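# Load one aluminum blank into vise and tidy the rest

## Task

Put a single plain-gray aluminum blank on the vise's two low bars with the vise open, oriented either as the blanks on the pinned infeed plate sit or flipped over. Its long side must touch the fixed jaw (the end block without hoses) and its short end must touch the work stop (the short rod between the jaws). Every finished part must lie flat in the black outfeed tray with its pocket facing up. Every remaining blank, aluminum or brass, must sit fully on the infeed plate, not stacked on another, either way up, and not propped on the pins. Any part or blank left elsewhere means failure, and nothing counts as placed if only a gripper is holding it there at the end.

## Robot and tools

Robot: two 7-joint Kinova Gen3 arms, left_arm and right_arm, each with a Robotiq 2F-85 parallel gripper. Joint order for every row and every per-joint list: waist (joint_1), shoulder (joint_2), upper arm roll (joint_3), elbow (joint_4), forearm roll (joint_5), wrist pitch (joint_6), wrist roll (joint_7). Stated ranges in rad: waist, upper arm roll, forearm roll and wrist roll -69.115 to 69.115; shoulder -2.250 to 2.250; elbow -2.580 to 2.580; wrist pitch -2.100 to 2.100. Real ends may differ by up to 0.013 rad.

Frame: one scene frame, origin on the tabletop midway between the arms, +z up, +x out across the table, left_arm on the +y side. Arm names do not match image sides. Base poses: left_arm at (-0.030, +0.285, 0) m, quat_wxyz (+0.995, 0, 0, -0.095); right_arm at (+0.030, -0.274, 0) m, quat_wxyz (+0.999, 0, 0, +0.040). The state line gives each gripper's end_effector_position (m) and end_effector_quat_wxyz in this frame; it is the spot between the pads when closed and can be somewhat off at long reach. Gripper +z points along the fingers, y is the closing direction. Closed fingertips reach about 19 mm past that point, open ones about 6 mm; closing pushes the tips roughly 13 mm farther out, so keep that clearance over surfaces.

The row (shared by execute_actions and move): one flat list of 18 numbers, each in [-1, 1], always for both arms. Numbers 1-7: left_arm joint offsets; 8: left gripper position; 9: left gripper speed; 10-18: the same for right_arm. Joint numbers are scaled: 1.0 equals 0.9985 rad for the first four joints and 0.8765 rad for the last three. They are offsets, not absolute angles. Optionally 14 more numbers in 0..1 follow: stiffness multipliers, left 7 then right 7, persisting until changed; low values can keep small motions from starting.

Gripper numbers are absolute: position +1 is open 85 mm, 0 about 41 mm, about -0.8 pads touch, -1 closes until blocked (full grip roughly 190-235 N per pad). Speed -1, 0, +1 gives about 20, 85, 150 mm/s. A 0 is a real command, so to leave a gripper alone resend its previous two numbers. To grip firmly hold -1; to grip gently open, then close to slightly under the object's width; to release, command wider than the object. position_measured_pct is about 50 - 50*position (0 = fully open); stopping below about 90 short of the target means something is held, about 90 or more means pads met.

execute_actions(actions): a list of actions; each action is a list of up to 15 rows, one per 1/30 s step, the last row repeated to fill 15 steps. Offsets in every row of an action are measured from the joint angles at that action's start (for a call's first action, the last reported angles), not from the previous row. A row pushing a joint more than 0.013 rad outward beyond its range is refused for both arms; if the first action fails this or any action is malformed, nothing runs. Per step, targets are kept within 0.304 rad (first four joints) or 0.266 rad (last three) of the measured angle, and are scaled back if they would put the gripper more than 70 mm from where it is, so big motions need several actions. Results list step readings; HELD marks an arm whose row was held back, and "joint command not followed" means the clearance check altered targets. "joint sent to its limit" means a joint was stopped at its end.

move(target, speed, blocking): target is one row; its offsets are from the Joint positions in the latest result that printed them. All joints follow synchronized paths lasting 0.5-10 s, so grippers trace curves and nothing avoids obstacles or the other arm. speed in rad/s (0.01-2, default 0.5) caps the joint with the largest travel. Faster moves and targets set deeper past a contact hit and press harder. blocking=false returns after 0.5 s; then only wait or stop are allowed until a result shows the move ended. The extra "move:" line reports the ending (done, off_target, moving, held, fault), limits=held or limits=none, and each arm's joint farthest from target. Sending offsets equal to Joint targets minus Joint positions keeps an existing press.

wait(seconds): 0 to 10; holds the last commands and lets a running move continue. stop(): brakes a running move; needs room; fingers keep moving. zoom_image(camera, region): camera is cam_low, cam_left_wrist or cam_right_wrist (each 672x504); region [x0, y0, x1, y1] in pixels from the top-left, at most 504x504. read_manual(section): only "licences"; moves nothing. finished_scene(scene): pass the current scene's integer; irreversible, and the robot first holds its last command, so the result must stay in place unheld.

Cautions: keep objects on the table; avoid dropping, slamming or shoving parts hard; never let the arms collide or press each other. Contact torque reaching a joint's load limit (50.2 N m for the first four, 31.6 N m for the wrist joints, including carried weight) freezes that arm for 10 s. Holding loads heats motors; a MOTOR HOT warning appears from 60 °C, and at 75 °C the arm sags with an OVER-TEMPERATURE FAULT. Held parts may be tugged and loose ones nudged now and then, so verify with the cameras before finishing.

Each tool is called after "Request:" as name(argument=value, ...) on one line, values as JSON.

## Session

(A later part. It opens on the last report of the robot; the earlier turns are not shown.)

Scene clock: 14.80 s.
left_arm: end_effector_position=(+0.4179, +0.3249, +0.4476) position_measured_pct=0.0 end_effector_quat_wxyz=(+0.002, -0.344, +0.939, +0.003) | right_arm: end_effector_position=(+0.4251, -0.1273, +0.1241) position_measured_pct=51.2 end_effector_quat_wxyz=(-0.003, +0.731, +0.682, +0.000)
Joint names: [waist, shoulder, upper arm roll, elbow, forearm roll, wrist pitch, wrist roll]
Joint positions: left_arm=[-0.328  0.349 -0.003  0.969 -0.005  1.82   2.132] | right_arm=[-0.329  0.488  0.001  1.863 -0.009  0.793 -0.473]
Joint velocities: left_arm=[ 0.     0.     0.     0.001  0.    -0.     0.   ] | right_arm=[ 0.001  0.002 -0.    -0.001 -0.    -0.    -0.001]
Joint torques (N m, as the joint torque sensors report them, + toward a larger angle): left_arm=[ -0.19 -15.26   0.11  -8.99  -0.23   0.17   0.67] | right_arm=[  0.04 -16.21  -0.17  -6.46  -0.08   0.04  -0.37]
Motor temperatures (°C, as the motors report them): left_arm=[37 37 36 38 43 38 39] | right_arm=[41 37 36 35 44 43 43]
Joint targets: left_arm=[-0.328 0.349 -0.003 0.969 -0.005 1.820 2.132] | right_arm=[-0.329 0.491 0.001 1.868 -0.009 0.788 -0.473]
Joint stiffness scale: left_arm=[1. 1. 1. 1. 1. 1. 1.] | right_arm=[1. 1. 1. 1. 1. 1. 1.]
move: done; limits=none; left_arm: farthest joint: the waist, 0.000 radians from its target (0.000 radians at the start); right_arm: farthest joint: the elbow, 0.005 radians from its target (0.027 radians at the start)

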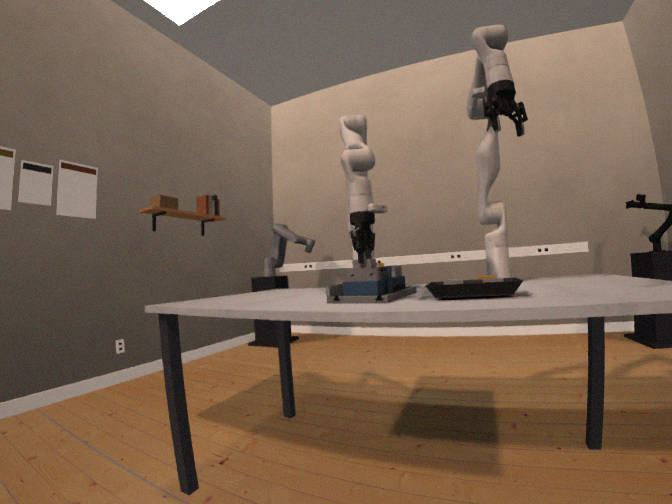

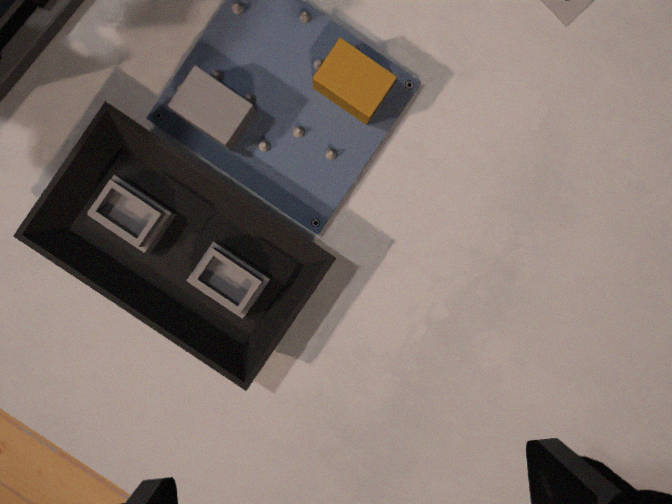

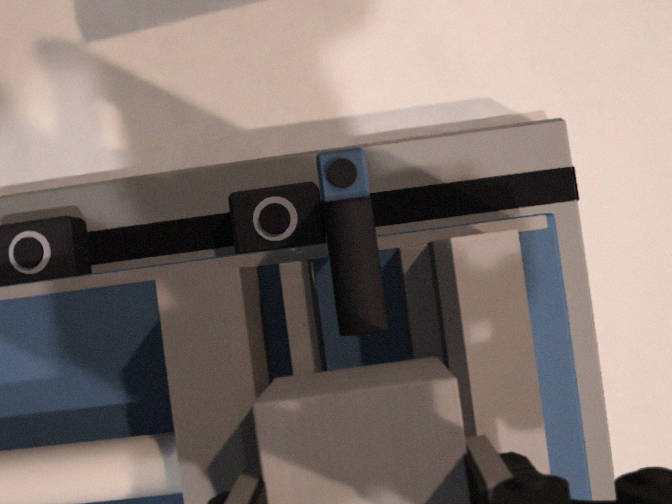

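Request:
move(target=[0,0,0,0,0,0,0,1,0,-0.02,0.021,0,-0.037,0,0.02,-0.03,-1,-0.3], speed=0.04)

Request:
move(target=[0,0,0,0,0,0,0,1,0,-0.002,0.011,0,0.008,0,-0.02,0,-1,-0.3], speed=0.03)

Scene clock: 16.07 s.
left_arm: end_effector_position=(+0.4179, +0.3249, +0.4476) position_measured_pct=0.0 end_effector_quat_wxyz=(+0.002, -0.344, +0.939, +0.003) | right_arm: end_effector_position=(+0.4279, -0.1182, +0.1223) position_measured_pct=51.2 end_effector_quat_wxyz=(-0.005, +0.731, +0.682, -0.005)
Joint names: [waist, shoulder, upper arm roll, elbow, forearm roll, wrist pitch, wrist roll]
Joint positions: left_arm=[-0.328  0.349 -0.003  0.969 -0.005  1.82   2.132] | right_arm=[-0.346  0.507  0.001  1.834 -0.009  0.812 -0.49 ]
Joint velocities: left_arm=[ 0.     0.001  0.001 -0.001  0.     0.001  0.002] | right_arm=[ 0.001  0.006  0.001 -0.003  0.001 -0.     0.   ]
Joint torques (N m, as the joint torque sensors report them, + toward a larger angle): left_arm=[ -0.15 -15.16   0.12  -8.87  -0.27   0.04   0.55] | right_arm=[ -1.2  -16.98  -1.39  -8.32  -0.55  -1.25  -0.25]
Motor temperatures (°C, as the motors report them): left_arm=[37 37 36 38 43 38 39] | right_arm=[41 38 36 35 44 43 43]
Joint targets: left_arm=[-0.328 0.349 -0.003 0.969 -0.005 1.820 2.132] | right_arm=[-0.349 0.509 0.001 1.826 -0.009 0.810 -0.500]
Joint stiffness scale: left_arm=[1. 1. 1. 1. 1. 1. 1.] | right_arm=[1. 1. 1. 1. 1. 1. 1.]
move: done; limits=none; left_arm: farthest joint: the waist, 0.000 radians from its target (0.000 radians at the start); right_arm: farthest joint: the wrist roll, 0.010 radians from its target (0.026 radians at the start)

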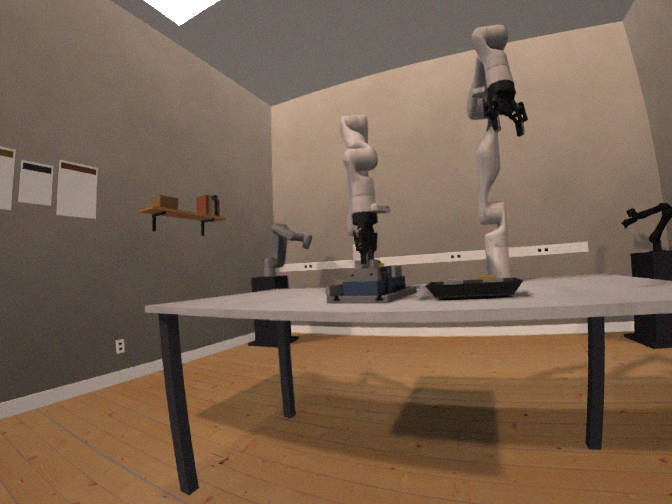

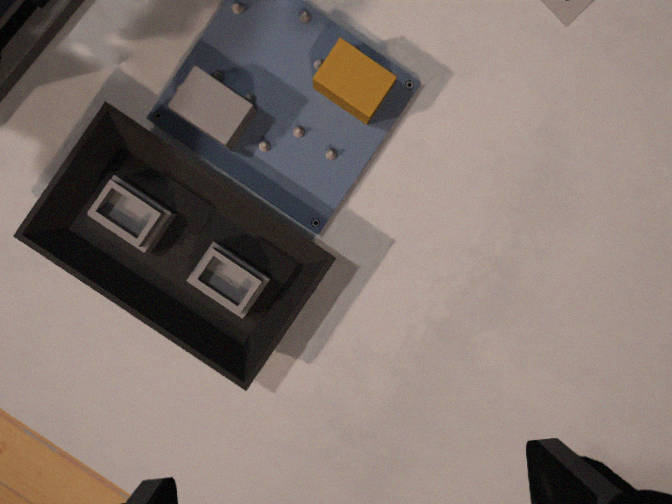

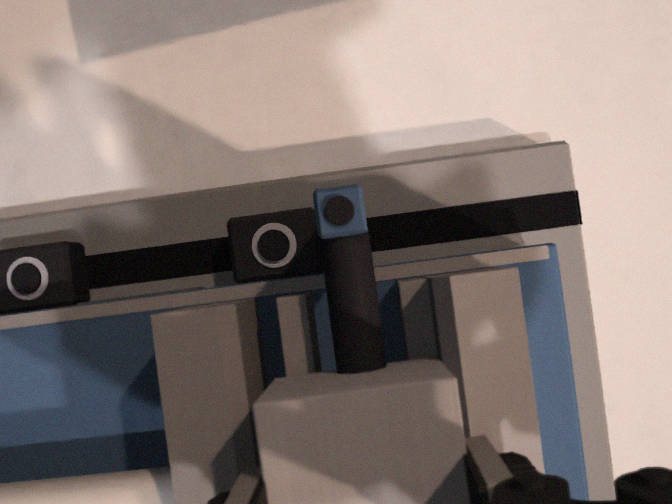

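Scene clock: 16.87 s.
left_arm: end_effector_position=(+0.4179, +0.3249, +0.4476) position_measured_pct=0.0 end_effector_quat_wxyz=(+0.002, -0.344, +0.939, +0.003) | right_arm: end_effector_position=(+0.4277, -0.1183, +0.1180) position_measured_pct=51.2 end_effector_quat_wxyz=(-0.005, +0.731, +0.682, -0.005)
Joint names: [waist, shoulder, upper arm roll, elbow, forearm roll, wrist pitch, wrist roll]
Joint positions: left_arm=[-0.328  0.349 -0.003  0.969 -0.005  1.82   2.132] | right_arm=[-0.346  0.515  0.001  1.839 -0.009  0.801 -0.49 ]
Joint velocities: left_arm=[-0.    -0.003  0.001 -0.     0.002 -0.001 -0.001] | right_arm=[-0.     0.    -0.    -0.     0.002  0.     0.001]
Joint torques (N m, as the joint torque sensors report them, + toward a larger angle): left_arm=[ -0.24 -15.15   0.28  -8.94  -0.27   0.07   0.6 ] | right_arm=[ -1.24 -14.97  -1.18  -6.58  -0.61  -0.37  -0.4 ]
Motor temperatures (°C, as the motors report them): left_arm=[37 37 36 38 43 38 39] | right_arm=[41 38 36 35 44 43 43]
Joint targets: left_arm=[-0.328 0.349 -0.003 0.969 -0.005 1.820 2.132] | right_arm=[-0.348 0.518 0.001 1.842 -0.009 0.794 -0.490]
Joint stiffness scale: left_arm=[1. 1. 1. 1. 1. 1. 1.] | right_arm=[1. 1. 1. 1. 1. 1. 1.]
move: done; limits=none; left_arm: farthest joint: the waist, 0.000 radians from its target (0.000 radians at the start); right_arm: farthest joint: the wrist pitch, 0.006 radians from its target (0.017 radians at the start)

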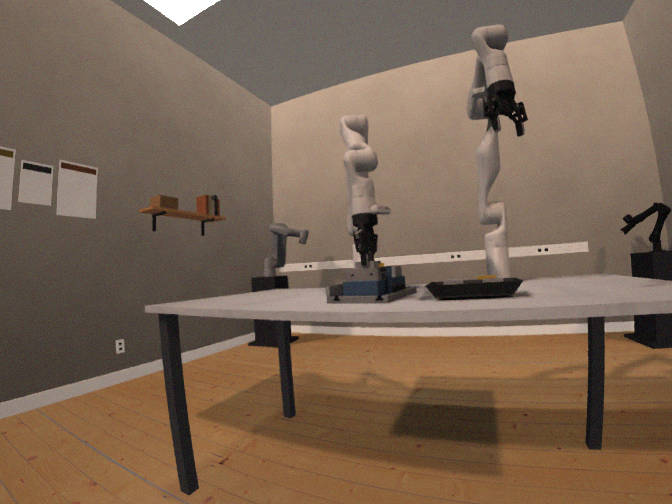

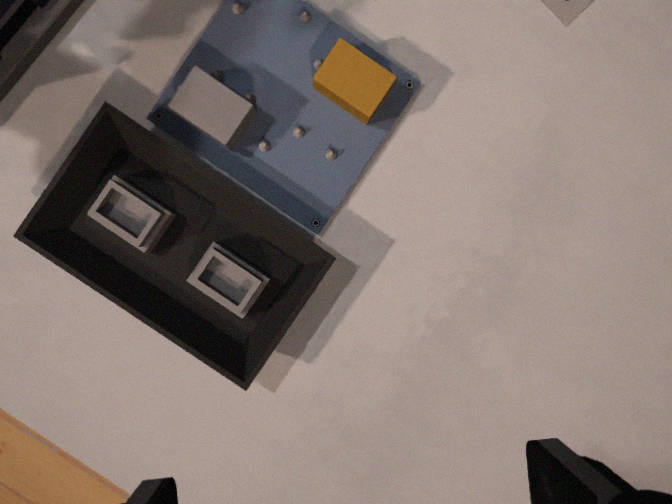

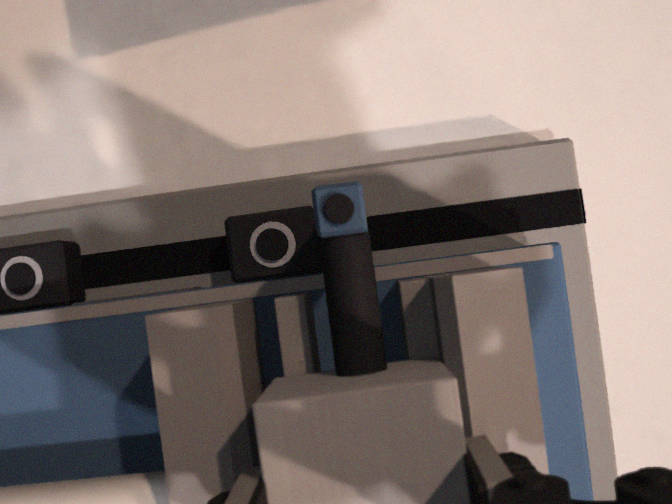

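Request:
move(target=[0,0,0,0,0,0,0,1,0,0,-0.004,0,0,0,0,0,0.2,-0.5])

Request:
move(target=[0,0,0,0,0,0,0,1,0,0,0,0,0,0,-0.03,0,0.2,-0.5], speed=0.03)

Request:
move(target=[0,0,0,0,0,0,0,1,0,0,0,0,0,0,0,0,1,0.5])

Request:
move(target=[0,0,0,0,0,0,0,1,0,0,-0.1,0,-0.08,0,0.21,0,1,0.5], speed=0.4)

Scene clock: 17.77 s.
left_arm: end_effector_position=(+0.4179, +0.3249, +0.4476) position_measured_pct=0.0 end_effector_quat_wxyz=(+0.002, -0.344, +0.939, +0.003) | right_arm: end_effector_position=(+0.4280, -0.1181, +0.1186) position_measured_pct=40.1 end_effector_quat_wxyz=(-0.005, +0.731, +0.682, -0.004)
Joint names: [waist, shoulder, upper arm roll, elbow, forearm roll, wrist pitch, wrist roll]
Joint positions: left_arm=[-0.328  0.349 -0.003  0.969 -0.005  1.82   2.132] | right_arm=[-0.346  0.514  0.001  1.839 -0.009  0.801 -0.49 ]
Joint velocities: left_arm=[ 0.    -0.001 -0.001  0.001  0.     0.     0.001] | right_arm=[-0.001 -0.     0.001 -0.     0.001 -0.001  0.001]
Joint torques (N m, as the joint torque sensors report them, + toward a larger angle): left_arm=[ -0.24 -15.24   0.33  -9.09  -0.21   0.09   0.75] | right_arm=[ -0.03 -15.56  -0.25  -5.92  -0.18   0.11  -0.37]
Motor temperatures (°C, as the motors report them): left_arm=[37 37 36 38 43 38 39] | right_arm=[41 38 36 35 44 43 43]
Joint targets: left_arm=[-0.328 0.349 -0.003 0.969 -0.005 1.820 2.132] | right_arm=[-0.346 0.511 0.001 1.839 -0.009 0.801 -0.490]
Joint stiffness scale: left_arm=[1. 1. 1. 1. 1. 1. 1.] | right_arm=[1. 1. 1. 1. 1. 1. 1.]
move: done; limits=none; left_arm: farthest joint: the waist, 0.000 radians from its target (0.000 radians at the start); right_arm: farthest joint: the shoulder, 0.003 radians from its target (0.004 radians at the start)

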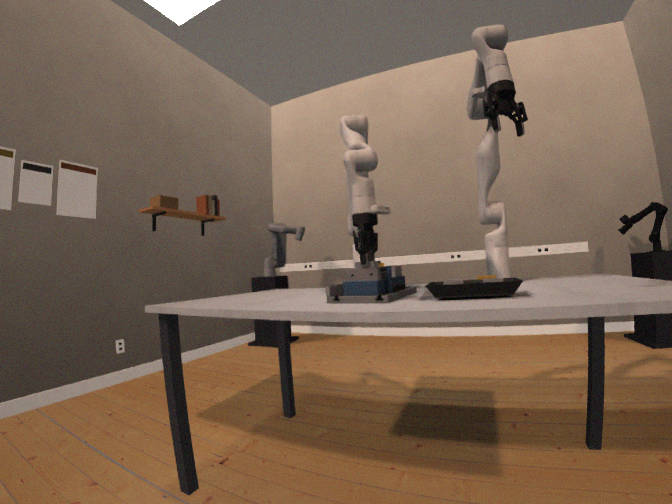

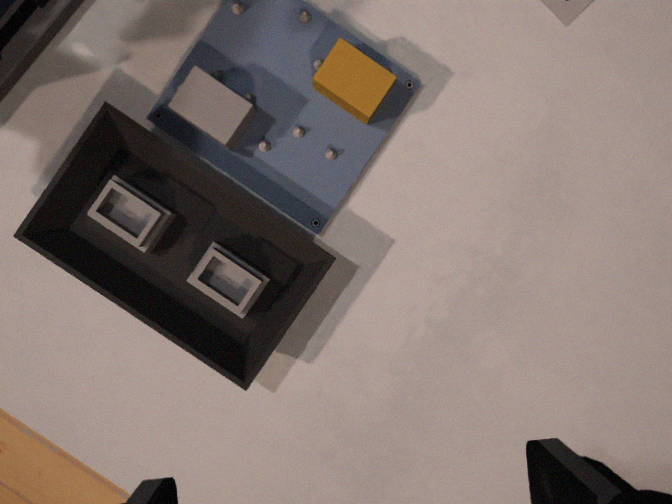

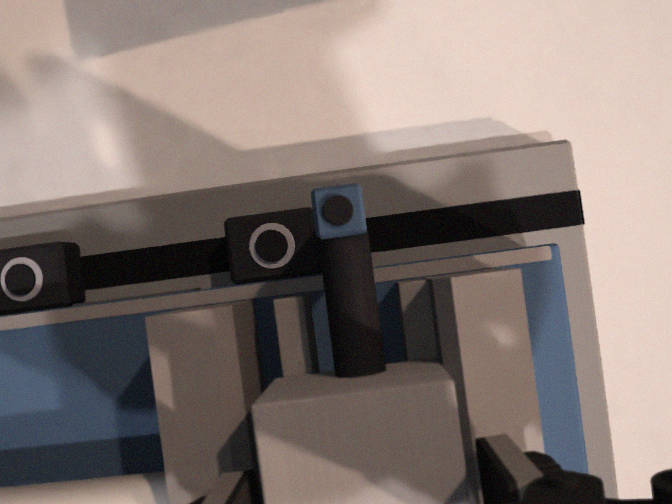

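Scene clock: 18.87 s.
left_arm: end_effector_position=(+0.4179, +0.3249, +0.4476) position_measured_pct=0.0 end_effector_quat_wxyz=(+0.002, -0.344, +0.939, +0.003) | right_arm: end_effector_position=(+0.4320, -0.1164, +0.1186) position_measured_pct=40.1 end_effector_quat_wxyz=(-0.003, +0.731, +0.682, +0.002)
Joint names: [waist, shoulder, upper arm roll, elbow, forearm roll, wrist pitch, wrist roll]
Joint positions: left_arm=[-0.328  0.349 -0.003  0.969 -0.005  1.82   2.132] | right_arm=[-0.346  0.514  0.001  1.839 -0.009  0.787 -0.49 ]
Joint velocities: left_arm=[-0.     0.001 -0.     0.001 -0.001 -0.    -0.002] | right_arm=[-0.     0.    -0.    -0.001  0.001 -0.001 -0.001]
Joint torques (N m, as the joint torque sensors report them, + toward a larger angle): left_arm=[ -0.09 -15.09   0.15  -8.88  -0.19   0.18   0.62] | right_arm=[ -0.02 -15.45   0.16  -8.71  -0.09  -2.18  -0.32]
Motor temperatures (°C, as the motors report them): left_arm=[37 37 36 38 43 38 39] | right_arm=[41 38 36 35 44 43 43]
Joint targets: left_arm=[-0.328 0.349 -0.003 0.969 -0.005 1.820 2.132] | right_arm=[-0.346 0.514 0.001 1.839 -0.009 0.775 -0.490]
Joint stiffness scale: left_arm=[1. 1. 1. 1. 1. 1. 1.] | right_arm=[1. 1. 1. 1. 1. 1. 1.]
move: off_target (right_arm); limits=none; left_arm: farthest joint: the waist, 0.000 radians from its target (0.000 radians at the start); right_arm: farthest joint: the wrist pitch, 0.012 radians from its target (0.026 radians at the start)

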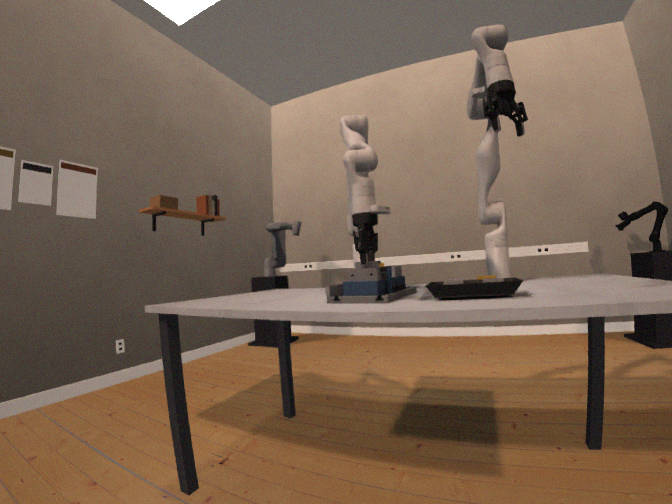

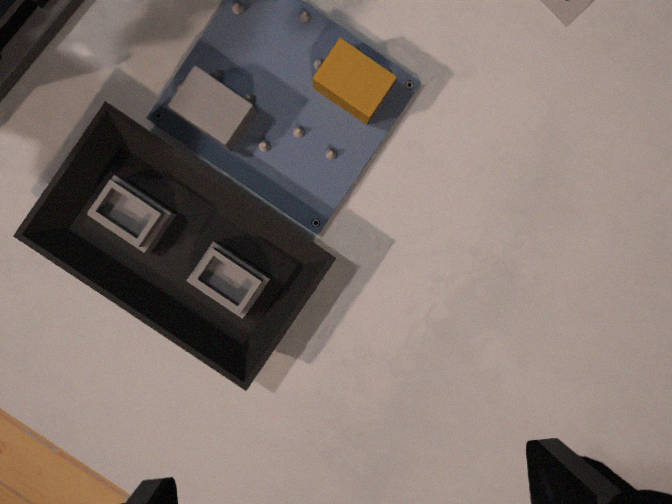

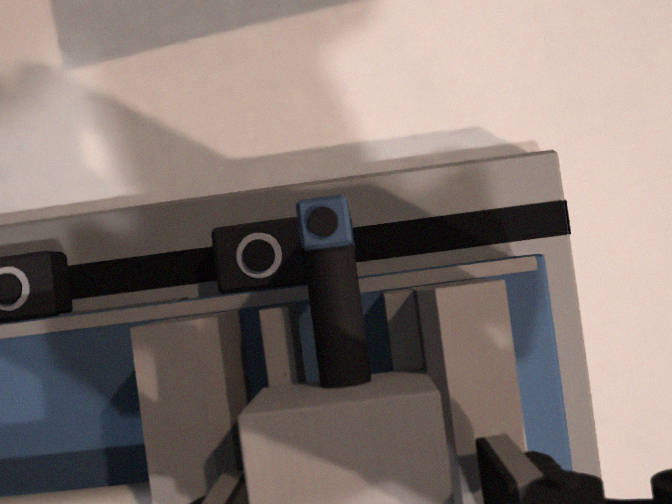

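Scene clock: 19.57 s.
left_arm: end_effector_position=(+0.4179, +0.3249, +0.4476) position_measured_pct=0.0 end_effector_quat_wxyz=(+0.002, -0.344, +0.939, +0.003) | right_arm: end_effector_position=(+0.4320, -0.1164, +0.1186) position_measured_pct=0.0 end_effector_quat_wxyz=(-0.003, +0.731, +0.682, +0.002)
Joint names: [waist, shoulder, upper arm roll, elbow, forearm roll, wrist pitch, wrist roll]
Joint positions: left_arm=[-0.328  0.349 -0.003  0.969 -0.005  1.82   2.132] | right_arm=[-0.346  0.514  0.001  1.839 -0.009  0.787 -0.49 ]
Joint velocities: left_arm=[-0.001  0.003  0.     0.    -0.002  0.     0.001] | right_arm=[ 0.     0.     0.001 -0.001  0.001  0.    -0.   ]
Joint torques (N m, as the joint torque sensors report them, + toward a larger angle): left_arm=[ -0.16 -15.18   0.14  -8.91  -0.25  -0.08   0.7 ] | right_arm=[ -0.17 -15.57  -0.17  -5.89  -0.14  -0.08  -0.33]
Motor temperatures (°C, as the motors report them): left_arm=[37 37 36 38 43 38 39] | right_arm=[41 38 36 35 44 43 43]
Joint targets: left_arm=[-0.328 0.349 -0.003 0.969 -0.005 1.820 2.132] | right_arm=[-0.346 0.514 0.001 1.839 -0.009 0.787 -0.490]
Joint stiffness scale: left_arm=[1. 1. 1. 1. 1. 1. 1.] | right_arm=[1. 1. 1. 1. 1. 1. 1.]
move: done; limits=none; left_arm: farthest joint: the waist, 0.000 radians from its target (0.000 radians at the start); right_arm: farthest joint: the waist, 0.000 radians from its target (0.000 radians at the start)

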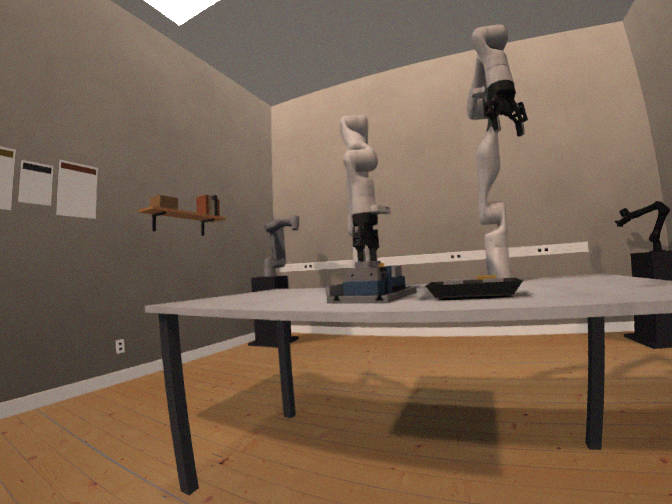

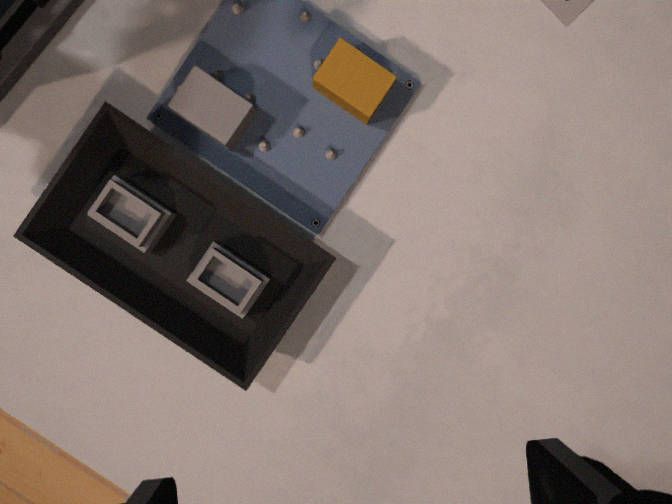

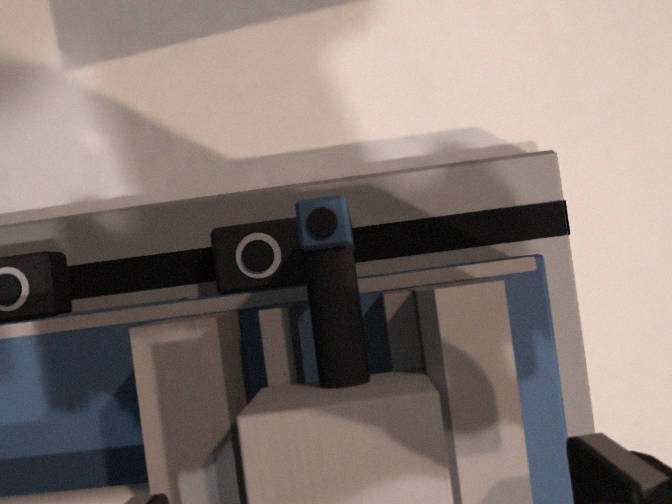

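Scene clock: 20.57 s.
left_arm: end_effector_position=(+0.4179, +0.3249, +0.4476) position_measured_pct=0.0 end_effector_quat_wxyz=(+0.002, -0.344, +0.939, +0.003) | right_arm: end_effector_position=(+0.4280, -0.1178, +0.1785) position_measured_pct=0.0 end_effector_quat_wxyz=(-0.004, +0.731, +0.682, -0.001)
Joint names: [waist, shoulder, upper arm roll, elbow, forearm roll, wrist pitch, wrist roll]
Joint positions: left_arm=[-0.328  0.349 -0.003  0.969 -0.005  1.82   2.132] | right_arm=[-0.346  0.416  0.001  1.764 -0.009  0.967 -0.49 ]
Joint velocities: left_arm=[-0.    -0.001 -0.    -0.001  0.    -0.001 -0.   ] | right_arm=[ 0.    -0.003 -0.001 -0.001 -0.001  0.     0.   ]
Joint torques (N m, as the joint torque sensors report them, + toward a larger angle): left_arm=[ -0.06 -15.32   0.35  -9.03  -0.18  -0.01   0.64] | right_arm=[ -0.12 -14.9   -0.07  -6.74  -0.03   0.02  -0.31]
Motor temperatures (°C, as the motors report them): left_arm=[37 37 36 38 43 38 39] | right_arm=[41 38 36 35 44 43 43]
Joint targets: left_arm=[-0.328 0.349 -0.003 0.969 -0.005 1.820 2.132] | right_arm=[-0.346 0.414 0.001 1.759 -0.009 0.971 -0.490]
Joint stiffness scale: left_arm=[1. 1. 1. 1. 1. 1. 1.] | right_arm=[1. 1. 1. 1. 1. 1. 1.]
move: done; limits=none; left_arm: farthest joint: the waist, 0.000 radians from its target (0.000 radians at the start); right_arm: farthest joint: the elbow, 0.004 radians from its target (0.080 radians at the start)

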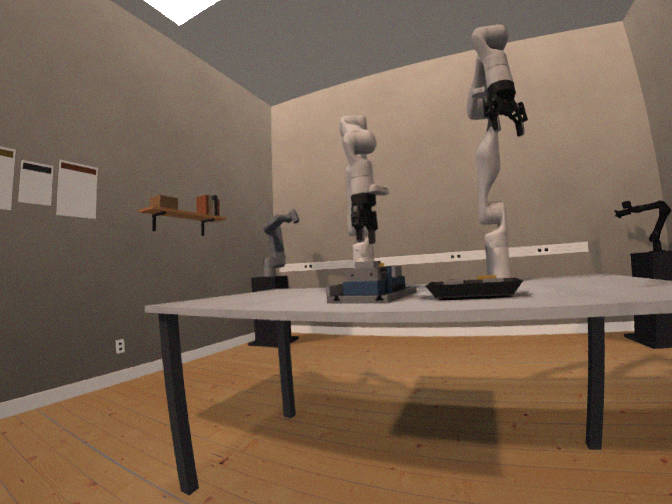

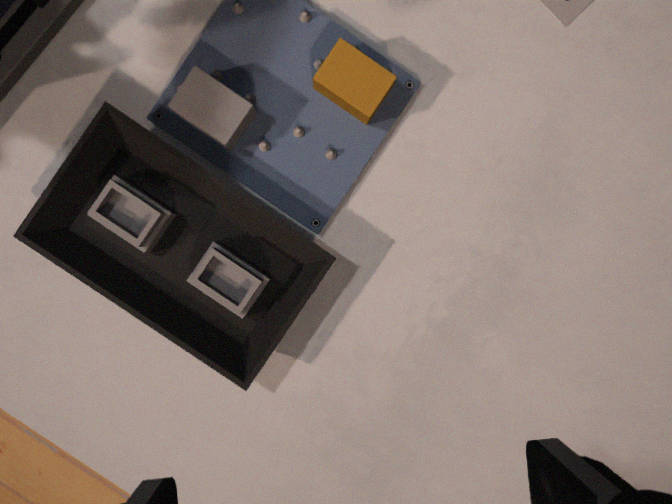

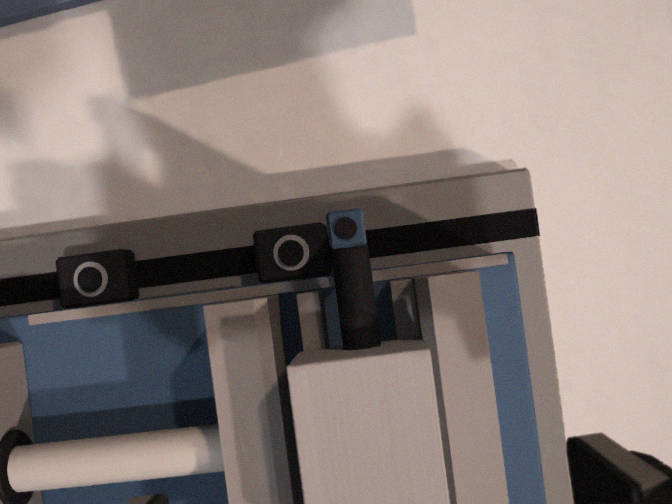

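Request:
finished_scene(scene=1)

The scene is finished: the task was done.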